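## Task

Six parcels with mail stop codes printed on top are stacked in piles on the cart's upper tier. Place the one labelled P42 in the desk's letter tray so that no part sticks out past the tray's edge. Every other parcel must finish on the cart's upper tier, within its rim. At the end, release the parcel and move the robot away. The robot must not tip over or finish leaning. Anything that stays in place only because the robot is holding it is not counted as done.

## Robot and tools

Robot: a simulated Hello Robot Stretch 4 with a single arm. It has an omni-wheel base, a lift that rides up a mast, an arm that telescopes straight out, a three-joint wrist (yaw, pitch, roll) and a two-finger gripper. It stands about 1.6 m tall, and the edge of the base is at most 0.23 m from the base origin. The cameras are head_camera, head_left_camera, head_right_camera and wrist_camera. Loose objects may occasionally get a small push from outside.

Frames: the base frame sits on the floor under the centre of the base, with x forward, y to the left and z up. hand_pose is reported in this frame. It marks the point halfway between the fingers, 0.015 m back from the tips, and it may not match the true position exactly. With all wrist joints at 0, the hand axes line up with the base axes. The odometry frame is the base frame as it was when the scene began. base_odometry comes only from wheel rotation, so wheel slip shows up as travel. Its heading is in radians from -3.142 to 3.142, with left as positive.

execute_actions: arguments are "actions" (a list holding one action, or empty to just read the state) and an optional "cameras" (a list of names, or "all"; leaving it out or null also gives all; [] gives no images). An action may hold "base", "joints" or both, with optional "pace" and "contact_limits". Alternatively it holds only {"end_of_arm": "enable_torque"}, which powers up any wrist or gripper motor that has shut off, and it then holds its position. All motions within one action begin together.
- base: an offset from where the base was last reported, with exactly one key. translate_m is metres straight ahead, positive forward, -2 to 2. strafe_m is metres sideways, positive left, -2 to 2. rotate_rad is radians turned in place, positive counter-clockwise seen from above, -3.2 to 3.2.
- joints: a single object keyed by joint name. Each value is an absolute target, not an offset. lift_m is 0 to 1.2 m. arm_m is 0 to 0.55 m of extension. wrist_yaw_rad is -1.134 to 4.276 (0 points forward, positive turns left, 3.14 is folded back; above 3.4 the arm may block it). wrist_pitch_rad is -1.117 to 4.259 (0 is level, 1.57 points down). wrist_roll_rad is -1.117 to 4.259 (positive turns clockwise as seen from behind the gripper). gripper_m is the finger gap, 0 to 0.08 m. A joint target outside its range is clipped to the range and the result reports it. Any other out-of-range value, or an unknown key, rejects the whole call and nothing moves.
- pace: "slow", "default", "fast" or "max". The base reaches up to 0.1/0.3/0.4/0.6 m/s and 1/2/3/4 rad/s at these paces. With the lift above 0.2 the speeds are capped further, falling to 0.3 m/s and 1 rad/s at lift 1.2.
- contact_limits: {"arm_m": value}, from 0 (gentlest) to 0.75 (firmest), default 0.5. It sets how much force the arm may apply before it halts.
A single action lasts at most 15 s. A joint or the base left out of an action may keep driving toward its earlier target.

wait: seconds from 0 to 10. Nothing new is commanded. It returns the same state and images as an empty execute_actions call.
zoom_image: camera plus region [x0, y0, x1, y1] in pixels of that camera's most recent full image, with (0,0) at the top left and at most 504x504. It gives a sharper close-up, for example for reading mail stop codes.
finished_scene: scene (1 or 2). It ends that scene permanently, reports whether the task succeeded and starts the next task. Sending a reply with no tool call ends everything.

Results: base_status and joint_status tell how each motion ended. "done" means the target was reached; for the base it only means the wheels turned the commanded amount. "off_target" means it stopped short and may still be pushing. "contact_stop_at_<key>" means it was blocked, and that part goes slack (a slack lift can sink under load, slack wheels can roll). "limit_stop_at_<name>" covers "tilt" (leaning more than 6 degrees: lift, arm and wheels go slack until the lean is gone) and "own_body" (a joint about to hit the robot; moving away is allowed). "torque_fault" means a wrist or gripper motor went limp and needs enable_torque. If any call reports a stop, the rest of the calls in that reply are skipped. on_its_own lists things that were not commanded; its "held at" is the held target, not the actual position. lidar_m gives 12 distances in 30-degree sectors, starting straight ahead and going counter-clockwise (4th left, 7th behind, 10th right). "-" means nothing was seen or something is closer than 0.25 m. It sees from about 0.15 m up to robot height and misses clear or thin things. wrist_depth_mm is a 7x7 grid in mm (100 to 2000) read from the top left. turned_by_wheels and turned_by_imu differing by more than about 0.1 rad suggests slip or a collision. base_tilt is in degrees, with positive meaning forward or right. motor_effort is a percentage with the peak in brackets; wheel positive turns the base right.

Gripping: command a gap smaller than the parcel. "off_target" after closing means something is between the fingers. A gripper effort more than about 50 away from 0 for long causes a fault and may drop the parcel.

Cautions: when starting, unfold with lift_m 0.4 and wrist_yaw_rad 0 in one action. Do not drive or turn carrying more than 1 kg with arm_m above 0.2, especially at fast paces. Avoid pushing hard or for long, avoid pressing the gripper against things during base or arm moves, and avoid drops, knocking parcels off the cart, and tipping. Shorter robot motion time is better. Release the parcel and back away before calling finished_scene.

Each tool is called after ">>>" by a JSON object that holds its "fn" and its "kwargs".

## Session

>>> {"fn": "execute_actions", "kwargs": {"actions": []}}

Scene clock: 0.00 s.
base_odometry: x=+0.000 y=+0.000 heading=+0.000 (m, m, rad; odometry frame)
turned_by_wheels: +0.000 (rad since the last result)
turned_by_imu: +0.000 (rad since the last result)
base_tilt: forward=+1.0 right=+0.0 (deg)
lidar_m: 1.70 1.62 2.00 1.55 1.47 1.58 1.88 1.80 1.38 1.87 1.79 1.86
base_status: not commanded
joint_positions: lift_m=+0.190 arm_m=+0.000 wrist_yaw_rad=+3.245 wrist_pitch_rad=-0.013 wrist_roll_rad=-0.001 gripper_m=+0.040
joint_status: not commanded
motor_effort: lift_m=+21 arm_m=-1 wrist_yaw_rad=-2 wrist_pitch_rad=-9 wrist_roll_rad=+0 gripper_m=+0 wheel_0=+0 wheel_1=+0 wheel_2=+1 (%)
hand_pose: x=-0.0495 y=+0.0650 z=+0.3709 quat_wxyz=(-0.052, +0.006, +0.000, +0.999) (m; base frame)
wrist_depth_mm: - - 140 - - - - / - - 138 - - - - / - - 126 207 - - - / - 108 137 277 - - - / 164 144 1863 - - - - / 186 1499 1661 1576 1576 1499 1397 / 185 235 105 991 152 - 991
pictures: head_camera, head_left_camera, head_right_camera, wrist_camera
Images, in order (width x height): head_camera 420x560, head_left_camera 420x672, head_right_camera 420x672, wrist_camera 616x392.

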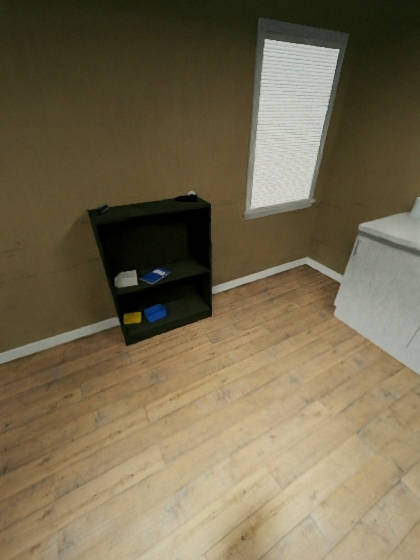

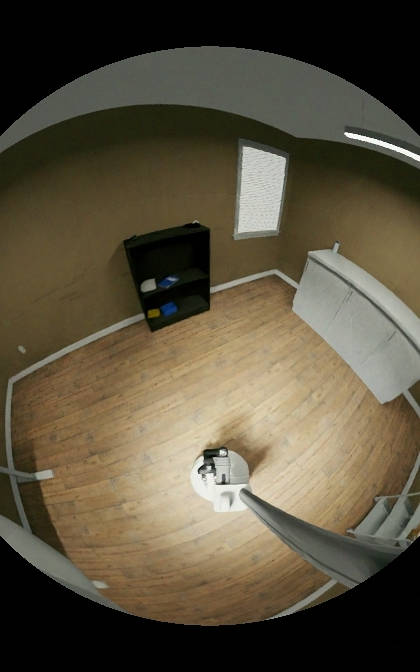

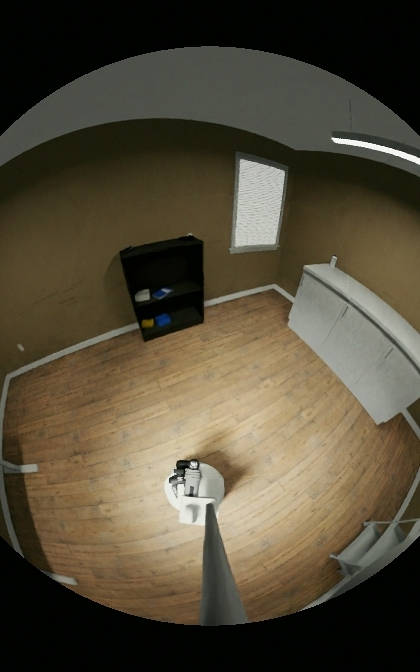

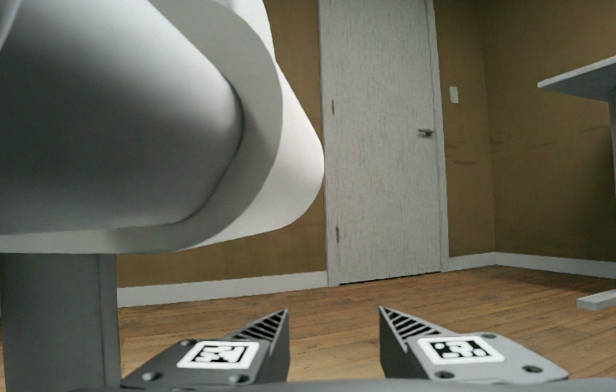

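>>> {"fn": "execute_actions", "kwargs": {"actions": [{"base":{"rotate_rad":-1.85},"joints":{"lift_m":0.4,"wrist_yaw_rad":0},"pace":"fast"}], "cameras": ["head_camera","head_left_camera"]}}

Scene clock: 6.47 s.
base_odometry: x=+0.000 y=+0.000 heading=-1.850 (m, m, rad; odometry frame)
turned_by_wheels: -1.850 (rad since the last result)
turned_by_imu: -1.830 (rad since the last result)
base_tilt: forward=+1.0 right=+0.0 (deg)
lidar_m: 1.47 1.79 1.77 2.04 1.63 1.92 2.24 1.49 1.51 2.09 1.76 1.36
base_status: done
joint_positions: lift_m=+0.400 arm_m=+0.000 wrist_yaw_rad=+0.000 wrist_pitch_rad=-0.012 wrist_roll_rad=-0.001 gripper_m=+0.040
joint_status: all done
motor_effort: lift_m=+24(24) arm_m=+0(1) wrist_yaw_rad=-3(7) wrist_pitch_rad=-8(10) wrist_roll_rad=-3(1) gripper_m=+0(0) wheel_0=+0(3) wheel_1=-1(10) wheel_2=-1(11) (%)
hand_pose: x=+0.3838 y=-0.0873 z=+0.5806 quat_wxyz=(+1.000, +0.000, -0.006, +0.000) (m; base frame)
wrist_depth_mm: 1921 - - - 1756 1499 1366 / 1983 - - - 1708 1499 1308 / 1618 - - - 1756 1499 1308 / 1366 - - - 1576 1430 1308 / 1366 - - - 1430 1336 1281 / 1366 - - - 1537 1430 1255 / 1430 1537 105 1430 151 - 1308
pictures: head_camera, head_left_camera
Images, in order (width x height): head_camera 420x560, head_left_camera 420x672.

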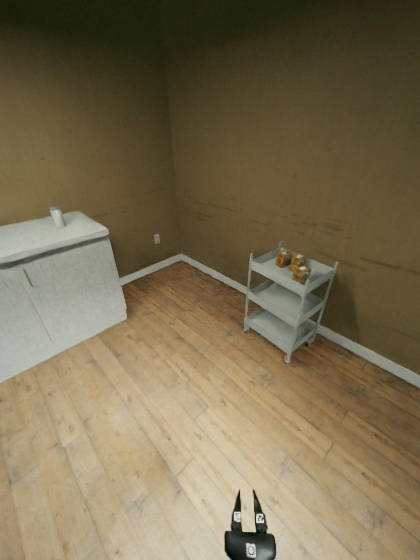

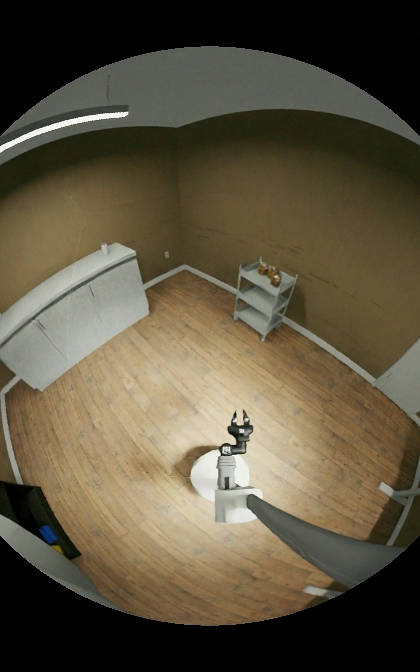

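>>> {"fn": "execute_actions", "kwargs": {"actions": [{"base":{"rotate_rad":-0.1},"joints":{"wrist_pitch_rad":1.0},"pace":"fast"}], "cameras": []}}

>>> {"fn": "execute_actions", "kwargs": {"actions": [{"base":{"translate_m":1.2},"joints":{"lift_m":1.1,"wrist_pitch_rad":1.57,"gripper_m":0.08},"pace":"max"}], "cameras": []}}

>>> {"fn": "execute_actions", "kwargs": {"actions": [{"base":{"rotate_rad":-0.68},"joints":{"arm_m":0.28},"pace":"fast"}], "cameras": ["wrist_camera","head_left_camera"]}}

Scene clock: 14.77 s.
base_odometry: x=+0.000 y=+0.000 heading=-1.950 (m, m, rad; odometry frame)
turned_by_wheels: -0.100 (rad since the last result)
turned_by_imu: -0.100 (rad since the last result)
base_tilt: forward=+1.0 right=+0.0 (deg)
lidar_m: 1.41 1.80 1.77 1.99 1.67 1.65 2.13 1.53 1.50 1.66 1.79 1.39
base_status: done
joint_positions: lift_m=+0.400 arm_m=+0.000 wrist_yaw_rad=+0.000 wrist_pitch_rad=+1.001 wrist_roll_rad=-0.001 gripper_m=+0.040
joint_status: all done
motor_effort: lift_m=+24(24) arm_m=-1(1) wrist_yaw_rad=-2(4) wrist_pitch_rad=-4(7) wrist_roll_rad=-2(2) gripper_m=-1(0) wheel_0=+1(8) wheel_1=+0(7) wheel_2=+0(9) (%)
hand_pose: x=+0.2857 y=-0.0874 z=+0.3988 quat_wxyz=(+0.877, +0.000, +0.480, +0.000) (m; base frame)
wrist_depth_mm: 1008 1008 960 960 931 917 904 / 904 866 842 831 820 809 798 / 778 768 750 723 723 715 707 / 691 683 668 668 647 640 634 / 627 621 615 609 591 585 574 / 574 564 559 564 544 539 525 / 525 525 105 504 152 - 492
pictures: none
No camera images: the call's "cameras" was empty. Leave "cameras" out to get every camera's image.

Scene clock: 18.47 s.
base_odometry: x=-0.444 y=-1.115 heading=-1.950 (m, m, rad; odometry frame)
turned_by_wheels: +0.000 (rad since the last result)
turned_by_imu: -0.002 (rad since the last result)
base_tilt: forward=+1.0 right=+0.0 (deg)
lidar_m: 0.40 1.41 1.09 1.14 1.79 2.56 3.18 2.31 2.20 1.08 0.35 0.33
base_status: done
joint_positions: lift_m=+1.100 arm_m=+0.000 wrist_yaw_rad=+0.000 wrist_pitch_rad=+1.570 wrist_roll_rad=-0.001 gripper_m=+0.080
joint_status: all done
motor_effort: lift_m=+22(26) arm_m=-1(1) wrist_yaw_rad=-2(2) wrist_pitch_rad=-1(3) wrist_roll_rad=-1(3) gripper_m=+0(0) wheel_0=+2(9) wheel_1=+0(9) wheel_2=+2(16) (%)
hand_pose: x=+0.1712 y=-0.0874 z=+1.0654 quat_wxyz=(+0.707, +0.000, +0.707, +0.000) (m; base frame)
wrist_depth_mm: 1255 1229 1205 554 554 535 539 / 1229 1229 1229 809 549 544 539 / 1255 1229 1205 1205 759 535 439 / 1255 1229 1205 1182 1060 539 539 / 1205 1229 1205 976 1205 1160 1138 / 1229 1255 976 976 1182 1182 1160 / 1205 109 126 991 1182 118 -
pictures: none
No camera images: the call's "cameras" was empty. Leave "cameras" out to get every camera's image.

Scene clock: 20.20 s.
base_odometry: x=-0.444 y=-1.115 heading=-2.629 (m, m, rad; odometry frame)
turned_by_wheels: -0.679 (rad since the last result)
turned_by_imu: -0.672 (rad since the last result)
base_tilt: forward=+1.0 right=+0.0 (deg)
lidar_m: 0.33 0.36 1.18 1.07 1.07 1.46 2.58 2.99 2.39 2.26 1.27 0.36
base_status: done
joint_positions: lift_m=+1.100 arm_m=+0.279 wrist_yaw_rad=+0.000 wrist_pitch_rad=+1.570 wrist_roll_rad=-0.001 gripper_m=+0.080
joint_status: all done
motor_effort: lift_m=+22(22) arm_m=+6(4) wrist_yaw_rad=-2(2) wrist_pitch_rad=-1(1) wrist_roll_rad=-2(2) gripper_m=+1(0) wheel_0=+3(8) wheel_1=+3(6) wheel_2=+3(8) (%)
hand_pose: x=+0.4500 y=-0.0874 z=+1.0654 quat_wxyz=(+0.707, +0.000, +0.707, +0.000) (m; base frame)
wrist_depth_mm: 668 707 750 768 768 809 831 / 917 569 492 549 549 1118 1138 / 1229 521 480 549 539 1205 1160 / 1255 559 554 544 539 1182 1160 / 1255 559 549 554 539 1205 1138 / 1229 1205 544 544 544 1138 1138 / 1229 110 125 960 1182 118 -
pictures: head_left_camera, wrist_camera
Images, in order (width x height): head_left_camera 420x672, wrist_camera 616x392.

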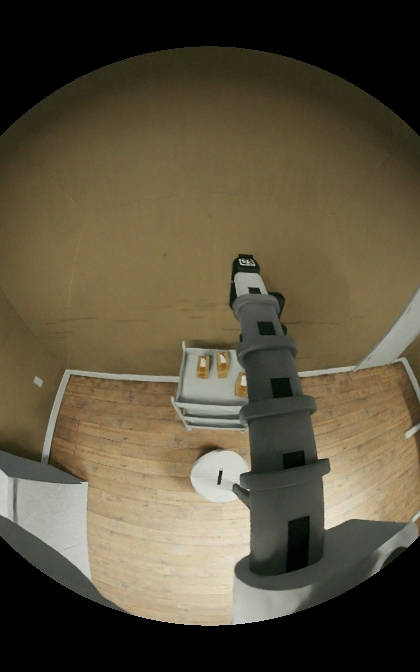

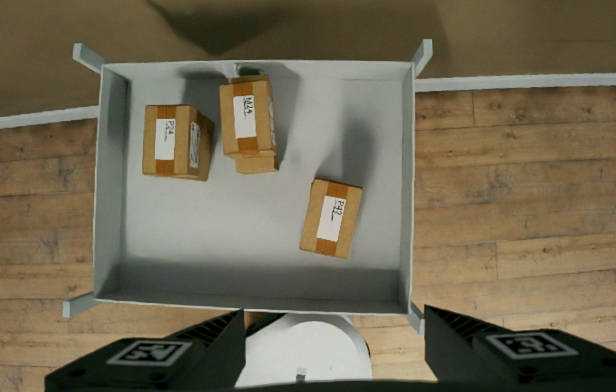

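>>> {"fn": "execute_actions", "kwargs": {"actions": [{"joints":{"arm_m":0.302,"lift_m":0.84,"wrist_roll_rad":0.23},"pace":"fast"}], "cameras": ["wrist_camera"]}}

Scene clock: 27.37 s.
base_odometry: x=-0.444 y=-1.115 heading=-2.629 (m, m, rad; odometry frame)
turned_by_wheels: +0.000 (rad since the last result)
turned_by_imu: -0.001 (rad since the last result)
base_tilt: forward=+1.0 right=+0.1 (deg)
lidar_m: 0.35 0.36 1.18 1.08 1.07 1.48 2.56 3.00 2.37 2.28 1.25 0.37
base_status: not commanded
joint_positions: lift_m=+0.840 arm_m=+0.301 wrist_yaw_rad=+0.000 wrist_pitch_rad=+1.570 wrist_roll_rad=+0.230 gripper_m=+0.080
joint_status: all done
motor_effort: lift_m=+17(21) arm_m=+6(4) wrist_yaw_rad=-2(3) wrist_pitch_rad=-1(1) wrist_roll_rad=-2(4) gripper_m=+1(1) wheel_0=+3(4) wheel_1=+3(3) wheel_2=+3(3) (%)
hand_pose: x=+0.4719 y=-0.0874 z=+0.8059 quat_wxyz=(+0.703, +0.081, +0.702, -0.081) (m; base frame)
wrist_depth_mm: 243 204 296 293 291 946 931 / 196 195 296 291 290 917 917 / 195 193 293 290 289 931 904 / 239 243 294 195 287 286 891 / 296 294 293 190 287 285 904 / 297 294 291 190 189 244 904 / 297 110 126 287 283 118 -
pictures: wrist_camera
Images, in order (width x height): wrist_camera 616x392.

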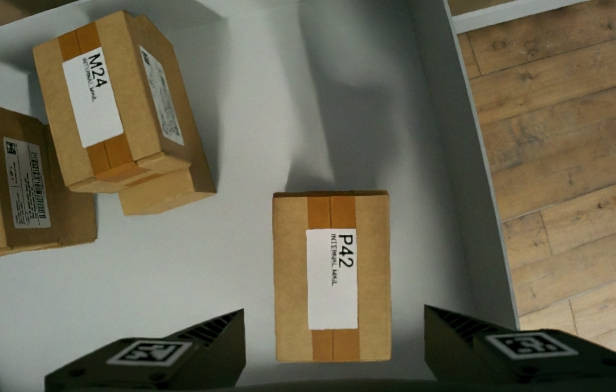

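P42 is on top.

>>> {"fn": "execute_actions", "kwargs": {"actions": [{"joints":{"arm_m":0.308,"lift_m":0.777}}], "cameras": []}}

>>> {"fn": "execute_actions", "kwargs": {"actions": [{"joints":{"gripper_m":0.03}}], "cameras": ["wrist_camera"]}}

>>> {"fn": "execute_actions", "kwargs": {"actions": [{"joints":{"lift_m":0.9},"pace":"fast"}], "cameras": []}}

>>> {"fn": "execute_actions", "kwargs": {"actions": [{"base":{"rotate_rad":-1.85},"joints":{"arm_m":0.05,"wrist_roll_rad":0},"pace":"fast"}]}}

Scene clock: 34.93 s.
base_odometry: x=-0.444 y=-1.115 heading=-2.629 (m, m, rad; odometry frame)
turned_by_wheels: +0.000 (rad since the last result)
turned_by_imu: -0.001 (rad since the last result)
base_tilt: forward=+1.0 right=+0.0 (deg)
lidar_m: 0.34 0.38 1.18 1.08 1.09 1.47 2.56 3.00 2.37 2.25 1.25 0.35
base_status: not commanded
joint_positions: lift_m=+0.777 arm_m=+0.307 wrist_yaw_rad=+0.000 wrist_pitch_rad=+1.570 wrist_roll_rad=+0.230 gripper_m=+0.080
joint_status: all done
motor_effort: lift_m=+16(11) arm_m=+6(9) wrist_yaw_rad=-2(1) wrist_pitch_rad=-2(1) wrist_roll_rad=+1(0) gripper_m=+0(1) wheel_0=+3(3) wheel_1=+3(3) wheel_2=+3(3) (%)
hand_pose: x=+0.4779 y=-0.0874 z=+0.7429 quat_wxyz=(+0.703, +0.081, +0.702, -0.081) (m; base frame)
wrist_depth_mm: 132 213 231 230 228 191 878 / 131 193 231 230 228 199 866 / 130 161 230 229 227 213 854 / 172 181 230 227 224 224 831 / 232 232 229 128 126 222 184 / 233 229 229 127 126 221 - / 232 110 126 126 125 118 -
pictures: none
No camera images: the call's "cameras" was empty. Leave "cameras" out to get every camera's image.

Scene clock: 35.93 s.
base_odometry: x=-0.444 y=-1.115 heading=-2.629 (m, m, rad; odometry frame)
turned_by_wheels: +0.000 (rad since the last result)
turned_by_imu: +0.000 (rad since the last result)
base_tilt: forward=+1.0 right=+0.1 (deg)
lidar_m: 0.32 0.37 1.20 1.08 1.09 1.48 2.57 3.00 2.35 2.26 1.23 0.34
base_status: not commanded
joint_positions: lift_m=+0.777 arm_m=+0.307 wrist_yaw_rad=+0.000 wrist_pitch_rad=+1.570 wrist_roll_rad=+0.230 gripper_m=+0.059
joint_status: gripper_m off_target (ended at +0.059, target +0.030)
on_its_own: gripper_m is held at +0.053, not at your +0.030, by its contact guard: the fingers met something
motor_effort: lift_m=+16(16) arm_m=+6(6) wrist_yaw_rad=-2(2) wrist_pitch_rad=+0(2) wrist_roll_rad=-2(0) gripper_m=-41(44) wheel_0=+3(3) wheel_1=+3(3) wheel_2=+3(3) (%)
hand_pose: x=+0.4779 y=-0.0874 z=+0.7429 quat_wxyz=(+0.703, +0.081, +0.702, -0.081) (m; base frame)
wrist_depth_mm: 132 214 233 230 229 192 866 / 131 192 233 230 226 199 866 / 130 162 231 229 226 213 842 / 171 180 229 228 224 224 866 / 233 231 229 128 126 222 183 / 232 229 228 127 126 220 185 / 231 229 110 127 125 - -
pictures: wrist_camera
Images, in order (width x height): wrist_camera 616x392.

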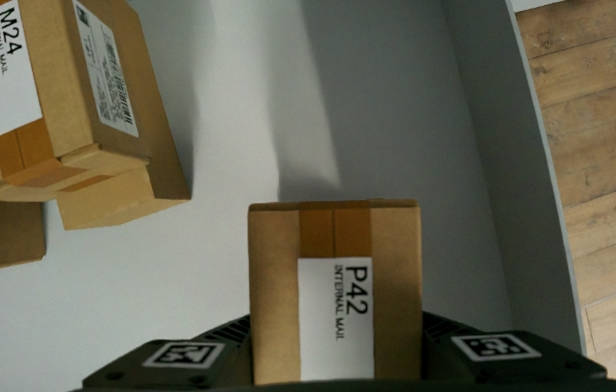

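Scene clock: 37.20 s.
base_odometry: x=-0.444 y=-1.115 heading=-2.629 (m, m, rad; odometry frame)
turned_by_wheels: +0.000 (rad since the last result)
turned_by_imu: +0.000 (rad since the last result)
base_tilt: forward=+1.0 right=+0.0 (deg)
lidar_m: 0.33 0.36 1.20 1.08 1.08 1.50 2.59 3.01 2.39 2.27 1.22 0.33
base_status: not commanded
joint_positions: lift_m=+0.900 arm_m=+0.307 wrist_yaw_rad=+0.000 wrist_pitch_rad=+1.570 wrist_roll_rad=+0.230 gripper_m=+0.059
joint_status: all done
on_its_own: gripper_m is held at +0.053, not at your +0.030, by its contact guard: the fingers met something
motor_effort: lift_m=+24(29) arm_m=+6(7) wrist_yaw_rad=-3(2) wrist_pitch_rad=-1(2) wrist_roll_rad=+1(2) gripper_m=-40(41) wheel_0=+3(3) wheel_1=+3(3) wheel_2=+3(3) (%)
hand_pose: x=+0.4779 y=-0.0874 z=+0.8652 quat_wxyz=(+0.703, +0.081, +0.702, -0.081) (m; base frame)
wrist_depth_mm: 488 508 319 343 349 976 991 / 340 252 355 351 347 991 991 / 285 254 351 349 343 991 976 / 256 296 338 349 345 960 960 / 270 355 351 127 126 991 976 / 357 353 349 127 126 343 960 / 355 355 111 126 125 - -
pictures: none
No camera images: the call's "cameras" was empty. Leave "cameras" out to get every camera's image.

Scene clock: 39.47 s.
base_odometry: x=-0.444 y=-1.115 heading=+1.804 (m, m, rad; odometry frame)
turned_by_wheels: -1.850 (rad since the last result)
turned_by_imu: -1.830 (rad since the last result)
base_tilt: forward=+1.0 right=+0.0 (deg)
lidar_m: 2.26 1.84 1.02 0.33 0.34 0.41 1.65 1.09 1.22 2.11 2.58 2.66
base_status: done
joint_positions: lift_m=+0.900 arm_m=+0.051 wrist_yaw_rad=+0.000 wrist_pitch_rad=+1.570 wrist_roll_rad=+0.000 gripper_m=+0.059
joint_status: all done
on_its_own: gripper_m is held at +0.053, not at your +0.030, by its contact guard: the fingers met something
motor_effort: lift_m=+24(25) arm_m=-6(9) wrist_yaw_rad=-2(4) wrist_pitch_rad=-1(1) wrist_roll_rad=-2(4) gripper_m=-41(41) wheel_0=+2(10) wheel_1=+0(9) wheel_2=+1(9) (%)
hand_pose: x=+0.2222 y=-0.0874 z=+0.8652 quat_wxyz=(+0.707, +0.000, +0.707, +0.000) (m; base frame)
wrist_depth_mm: 1042 1025 1042 1025 1008 1008 991 / 1042 1025 1025 1008 1008 991 991 / 1060 1025 1008 1008 991 976 976 / 1025 1025 1008 991 991 976 991 / 1042 1042 1025 127 126 991 976 / 904 946 798 126 126 976 976 / 621 878 110 126 125 - -
pictures: head_camera, head_left_camera, head_right_camera, wrist_camera
Images, in order (width x height): head_camera 420x560, head_left_camera 420x672, head_right_camera 420x672, wrist_camera 616x392.

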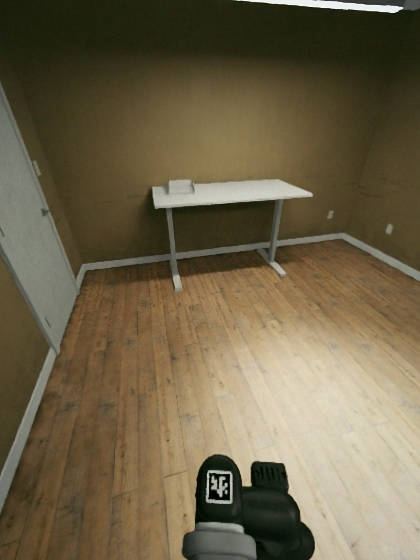

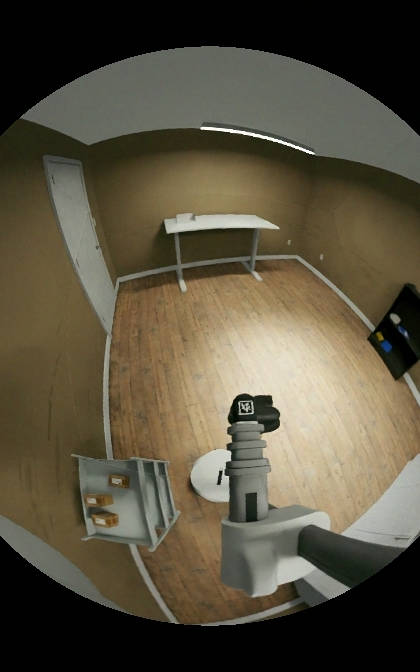

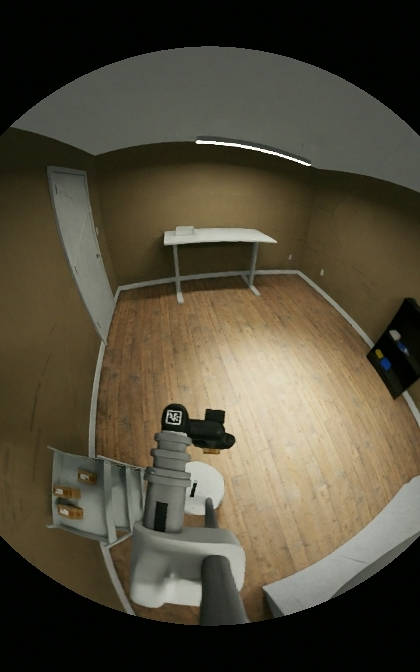

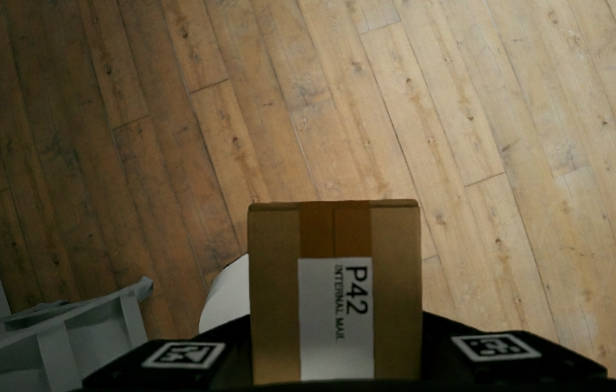

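>>> {"fn": "execute_actions", "kwargs": {"actions": [{"base":{"rotate_rad":0.19},"pace":"fast"}], "cameras": []}}

>>> {"fn": "execute_actions", "kwargs": {"actions": [{"base":{"translate_m":1.9},"joints":{"lift_m":1.2,"wrist_roll_rad":-0.1},"pace":"max"}], "cameras": ["head_left_camera","head_right_camera","wrist_camera"]}}

Scene clock: 45.90 s.
base_odometry: x=-0.444 y=-1.115 heading=+1.994 (m, m, rad; odometry frame)
turned_by_wheels: +0.190 (rad since the last result)
turned_by_imu: +0.187 (rad since the last result)
base_tilt: forward=+1.0 right=+0.0 (deg)
lidar_m: 2.22 1.36 0.35 0.35 0.36 1.11 1.48 1.08 1.40 2.56 2.67 2.40
base_status: done
joint_positions: lift_m=+0.900 arm_m=+0.051 wrist_yaw_rad=+0.000 wrist_pitch_rad=+1.570 wrist_roll_rad=+0.000 gripper_m=+0.059
joint_status: not commanded
on_its_own: gripper_m is held at +0.053, not at your +0.030, by its contact guard: the fingers met something
motor_effort: lift_m=+24(24) arm_m=-6(6) wrist_yaw_rad=-2(2) wrist_pitch_rad=-1(2) wrist_roll_rad=-2(2) gripper_m=-41(41) wheel_0=-1(8) wheel_1=+0(5) wheel_2=+0(6) (%)
hand_pose: x=+0.2222 y=-0.0874 z=+0.8652 quat_wxyz=(+0.707, +0.000, +0.707, +0.000) (m; base frame)
wrist_depth_mm: 1060 1042 1025 991 1025 991 1008 / 1042 1025 1042 991 1008 991 1008 / 1025 1042 1025 991 991 976 976 / 1042 1025 1025 976 1008 976 991 / 1042 1025 1008 128 126 991 960 / 627 891 798 127 126 991 960 / 627 891 111 126 125 - -
pictures: none
No camera images: the call's "cameras" was empty. Leave "cameras" out to get every camera's image.

Scene clock: 52.27 s.
base_odometry: x=-1.225 y=+0.617 heading=+1.995 (m, m, rad; odometry frame)
turned_by_wheels: +0.000 (rad since the last result)
turned_by_imu: -0.003 (rad since the last result)
base_tilt: forward=+1.1 right=+0.0 (deg)
lidar_m: 0.34 0.38 1.08 1.00 1.02 1.37 1.75 3.02 2.75 2.70 0.60 0.39
base_status: done
joint_positions: lift_m=+1.200 arm_m=+0.051 wrist_yaw_rad=+0.000 wrist_pitch_rad=+1.570 wrist_roll_rad=-0.100 gripper_m=+0.059
joint_status: all done
on_its_own: gripper_m is held at +0.053, not at your +0.030, by its contact guard: the fingers met something
motor_effort: lift_m=+24(25) arm_m=-6(7) wrist_yaw_rad=-2(2) wrist_pitch_rad=-1(2) wrist_roll_rad=-3(4) gripper_m=-41(40) wheel_0=+2(8) wheel_1=+1(7) wheel_2=+2(14) (%)
hand_pose: x=+0.2221 y=-0.0874 z=+1.1653 quat_wxyz=(+0.706, -0.035, +0.706, +0.035) (m; base frame)
wrist_depth_mm: 1336 375 370 368 364 359 357 / 1336 373 370 366 364 359 355 / 1366 1336 1336 1336 1281 1255 1229 / 1308 1336 1308 1281 1281 1281 1255 / 1336 1336 1308 128 126 1281 1255 / 1308 1336 1281 127 126 1229 1229 / 1336 1336 110 126 125 - -
pictures: head_left_camera, head_right_camera, wrist_camera
Images, in order (width x height): head_left_camera 420x672, head_right_camera 420x672, wrist_camera 616x392.

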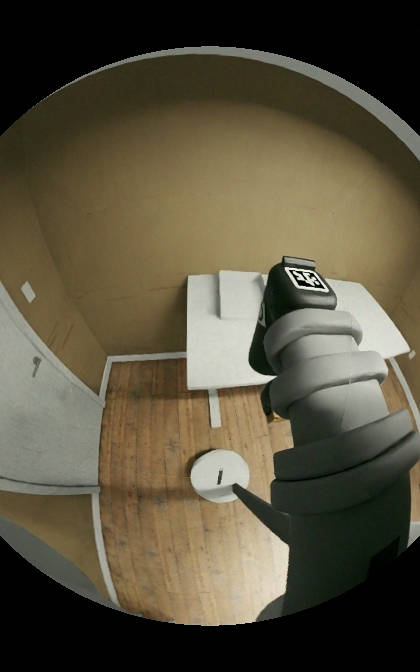

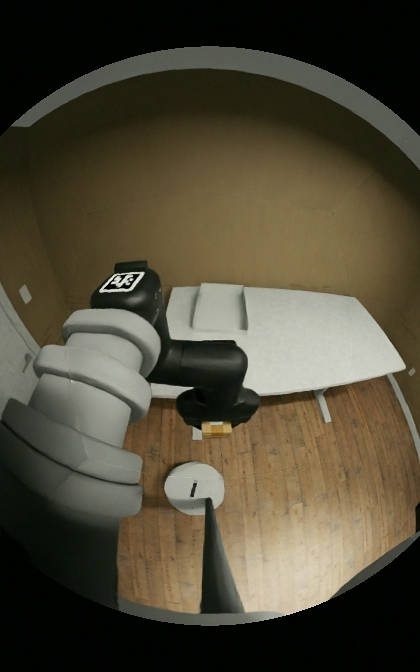

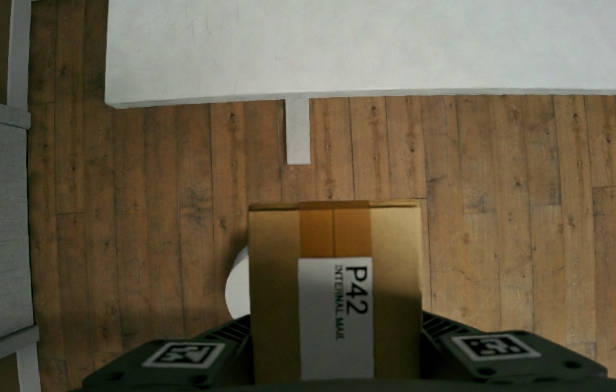

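>>> {"fn": "execute_actions", "kwargs": {"actions": [{"base":{"translate_m":0.1},"joints":{"arm_m":0.545,"lift_m":1.14}}], "cameras": ["head_right_camera","wrist_camera"]}}

Scene clock: 59.40 s.
base_odometry: x=-1.266 y=+0.708 heading=+1.995 (m, m, rad; odometry frame)
turned_by_wheels: +0.000 (rad since the last result)
turned_by_imu: -0.001 (rad since the last result)
base_tilt: forward=+1.0 right=+0.0 (deg)
lidar_m: 0.25 0.25 1.06 1.02 1.03 1.37 1.86 3.12 2.77 2.67 0.45 0.28
base_status: done
joint_positions: lift_m=+1.140 arm_m=+0.544 wrist_yaw_rad=+0.000 wrist_pitch_rad=+1.570 wrist_roll_rad=-0.100 gripper_m=+0.059
joint_status: all done
on_its_own: gripper_m is held at +0.053, not at your +0.030, by its contact guard: the fingers met something
motor_effort: lift_m=+17(19) arm_m=+7(7) wrist_yaw_rad=-3(1) wrist_pitch_rad=-1(2) wrist_roll_rad=+1(3) gripper_m=-42(41) wheel_0=+2(6) wheel_1=+2(9) wheel_2=-2(10) (%)
hand_pose: x=+0.7149 y=-0.0874 z=+1.1058 quat_wxyz=(+0.707, -0.035, +0.706, +0.035) (m; base frame)
wrist_depth_mm: 315 314 303 303 298 296 248 / 315 309 304 300 297 296 247 / 314 309 304 298 297 293 243 / 310 307 303 298 294 293 239 / 310 307 301 127 126 293 236 / 309 306 300 127 126 290 243 / 307 306 110 126 125 - -
pictures: head_right_camera, wrist_camera
Images, in order (width x height): head_right_camera 420x672, wrist_camera 616x392.

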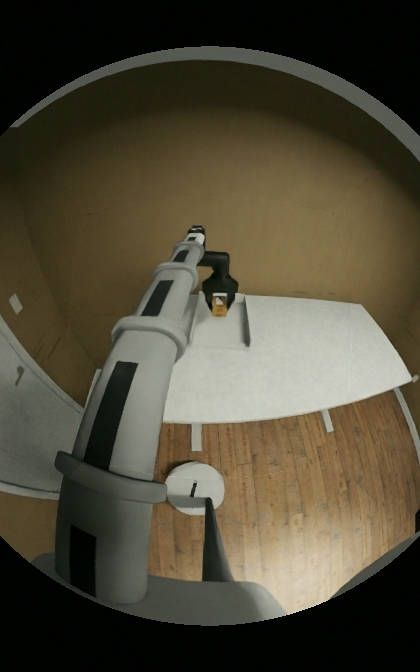

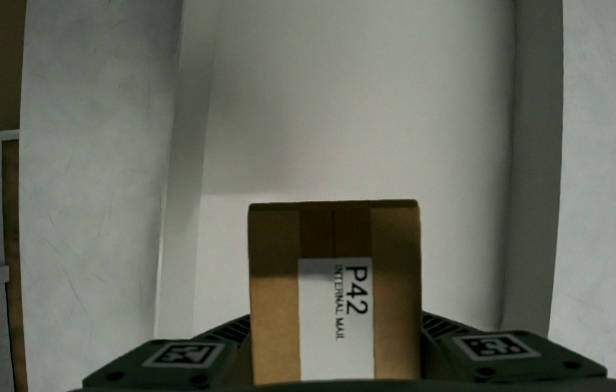

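>>> {"fn": "execute_actions", "kwargs": {"actions": [{"joints":{"lift_m":1.022},"pace":"slow"}], "cameras": []}}

>>> {"fn": "execute_actions", "kwargs": {"actions": [{"joints":{"gripper_m":0.072}}], "cameras": []}}

>>> {"fn": "execute_actions", "kwargs": {"actions": [{"joints":{"lift_m":1.12},"pace":"fast"}], "cameras": []}}

>>> {"fn": "execute_actions", "kwargs": {"actions": [{"base":{"translate_m":-0.25},"joints":{"arm_m":0.0},"pace":"fast"}], "cameras": ["head_camera"]}}

Scene clock: 67.97 s.
base_odometry: x=-1.266 y=+0.708 heading=+1.995 (m, m, rad; odometry frame)
turned_by_wheels: +0.000 (rad since the last result)
turned_by_imu: -0.001 (rad since the last result)
base_tilt: forward=+1.0 right=+0.0 (deg)
lidar_m: 0.26 0.26 1.05 1.01 1.02 1.37 1.85 3.13 2.75 2.68 0.42 0.29
base_status: not commanded
joint_positions: lift_m=+1.022 arm_m=+0.544 wrist_yaw_rad=+0.000 wrist_pitch_rad=+1.570 wrist_roll_rad=-0.100 gripper_m=+0.059
joint_status: all done
on_its_own: gripper_m is held at +0.053, not at your +0.030, by its contact guard: the fingers met something
motor_effort: lift_m=+16(13) arm_m=+7(7) wrist_yaw_rad=-2(3) wrist_pitch_rad=+0(1) wrist_roll_rad=-2(0) gripper_m=-41(40) wheel_0=+3(2) wheel_1=+2(2) wheel_2=-2(1) (%)
hand_pose: x=+0.7149 y=-0.0874 z=+0.9879 quat_wxyz=(+0.707, -0.035, +0.706, +0.035) (m; base frame)
wrist_depth_mm: 133 177 186 183 182 180 - / 130 182 185 183 180 179 177 / 132 186 183 182 180 179 177 / 134 185 183 181 179 178 176 / 136 185 183 127 126 177 176 / 137 184 182 127 126 176 175 / 137 164 110 126 126 - -
pictures: none
No camera images: the call's "cameras" was empty. Leave "cameras" out to get every camera's image.

Scene clock: 68.77 s.
base_odometry: x=-1.266 y=+0.708 heading=+1.995 (m, m, rad; odometry frame)
turned_by_wheels: +0.000 (rad since the last result)
turned_by_imu: +0.000 (rad since the last result)
base_tilt: forward=+1.0 right=+0.0 (deg)
lidar_m: 0.25 0.26 1.05 0.99 1.05 1.35 1.86 3.13 2.73 2.69 0.42 0.29
base_status: not commanded
joint_positions: lift_m=+1.022 arm_m=+0.544 wrist_yaw_rad=+0.000 wrist_pitch_rad=+1.570 wrist_roll_rad=-0.100 gripper_m=+0.072
joint_status: all done
motor_effort: lift_m=+16(16) arm_m=+7(7) wrist_yaw_rad=-2(1) wrist_pitch_rad=+0(0) wrist_roll_rad=+0(2) gripper_m=+0(40) wheel_0=+2(2) wheel_1=+2(2) wheel_2=-2(2) (%)
hand_pose: x=+0.7150 y=-0.0874 z=+0.9879 quat_wxyz=(+0.707, -0.035, +0.706, +0.035) (m; base frame)
wrist_depth_mm: 133 176 186 183 181 180 - / 134 182 185 183 182 179 178 / 132 186 185 182 181 178 177 / 134 185 183 182 179 178 177 / 136 185 183 132 131 177 176 / 137 185 182 131 130 176 175 / 138 110 126 131 129 107 -
pictures: none
No camera images: the call's "cameras" was empty. Leave "cameras" out to get every camera's image.

Scene clock: 69.93 s.
base_odometry: x=-1.266 y=+0.708 heading=+1.995 (m, m, rad; odometry frame)
turned_by_wheels: +0.000 (rad since the last result)
turned_by_imu: +0.000 (rad since the last result)
base_tilt: forward=+1.0 right=+0.0 (deg)
lidar_m: 0.26 0.27 1.07 1.01 1.04 1.35 1.86 3.12 2.76 2.68 0.43 0.28
base_status: not commanded
joint_positions: lift_m=+1.120 arm_m=+0.544 wrist_yaw_rad=+0.000 wrist_pitch_rad=+1.570 wrist_roll_rad=-0.100 gripper_m=+0.072
joint_status: all done
motor_effort: lift_m=+24(23) arm_m=+7(6) wrist_yaw_rad=-3(2) wrist_pitch_rad=-2(1) wrist_roll_rad=-1(0) gripper_m=+1(0) wheel_0=+2(2) wheel_1=+2(2) wheel_2=-2(2) (%)
hand_pose: x=+0.7150 y=-0.0874 z=+1.0852 quat_wxyz=(+0.707, -0.035, +0.706, +0.035) (m; base frame)
wrist_depth_mm: 294 291 285 282 278 274 246 / 293 289 283 281 277 276 246 / 293 287 283 279 278 274 244 / 291 287 281 279 276 273 241 / 291 286 279 228 276 273 235 / 287 286 279 228 273 270 227 / 290 110 126 276 272 107 -
pictures: none
No camera images: the call's "cameras" was empty. Leave "cameras" out to get every camera's image.

Scene clock: 72.13 s.
base_odometry: x=-1.163 y=+0.480 heading=+1.995 (m, m, rad; odometry frame)
turned_by_wheels: +0.000 (rad since the last result)
turned_by_imu: +0.000 (rad since the last result)
base_tilt: forward=+1.0 right=+0.0 (deg)
lidar_m: 0.50 0.56 1.07 0.98 1.03 1.34 1.61 2.87 2.65 2.70 0.80 0.54
base_status: done
joint_positions: lift_m=+1.120 arm_m=+0.001 wrist_yaw_rad=+0.000 wrist_pitch_rad=+1.570 wrist_roll_rad=-0.100 gripper_m=+0.072
joint_status: all done
motor_effort: lift_m=+24(24) arm_m=-6(9) wrist_yaw_rad=-1(2) wrist_pitch_rad=-2(2) wrist_roll_rad=-3(2) gripper_m=+0(1) wheel_0=-2(14) wheel_1=-1(5) wheel_2=+0(13) (%)
hand_pose: x=+0.1721 y=-0.0874 z=+1.0852 quat_wxyz=(+0.706, -0.035, +0.706, +0.035) (m; base frame)
wrist_depth_mm: 1281 1255 1229 1229 1205 1205 1205 / 1281 1255 1229 1229 1229 1205 1182 / 1255 1281 1229 1229 1205 1229 1205 / 1281 1229 1229 1229 1205 1160 1182 / 1255 1229 1205 1008 1205 1205 1182 / 1229 1255 991 1008 1182 1182 1160 / 1229 110 126 1008 1205 107 -
pictures: head_camera
Images, in order (width x height): head_camera 420x560.

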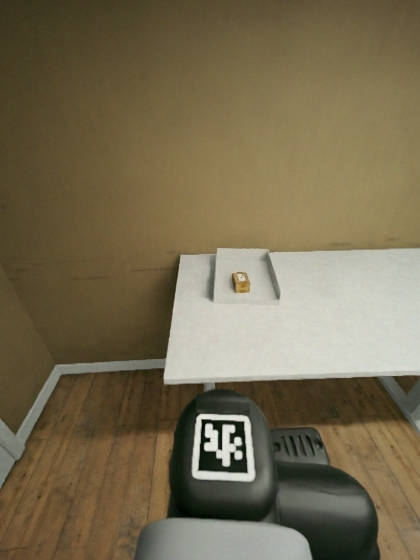

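>>> {"fn": "finished_scene", "kwargs": {"scene": 2}}

The scene is finished: the task was done.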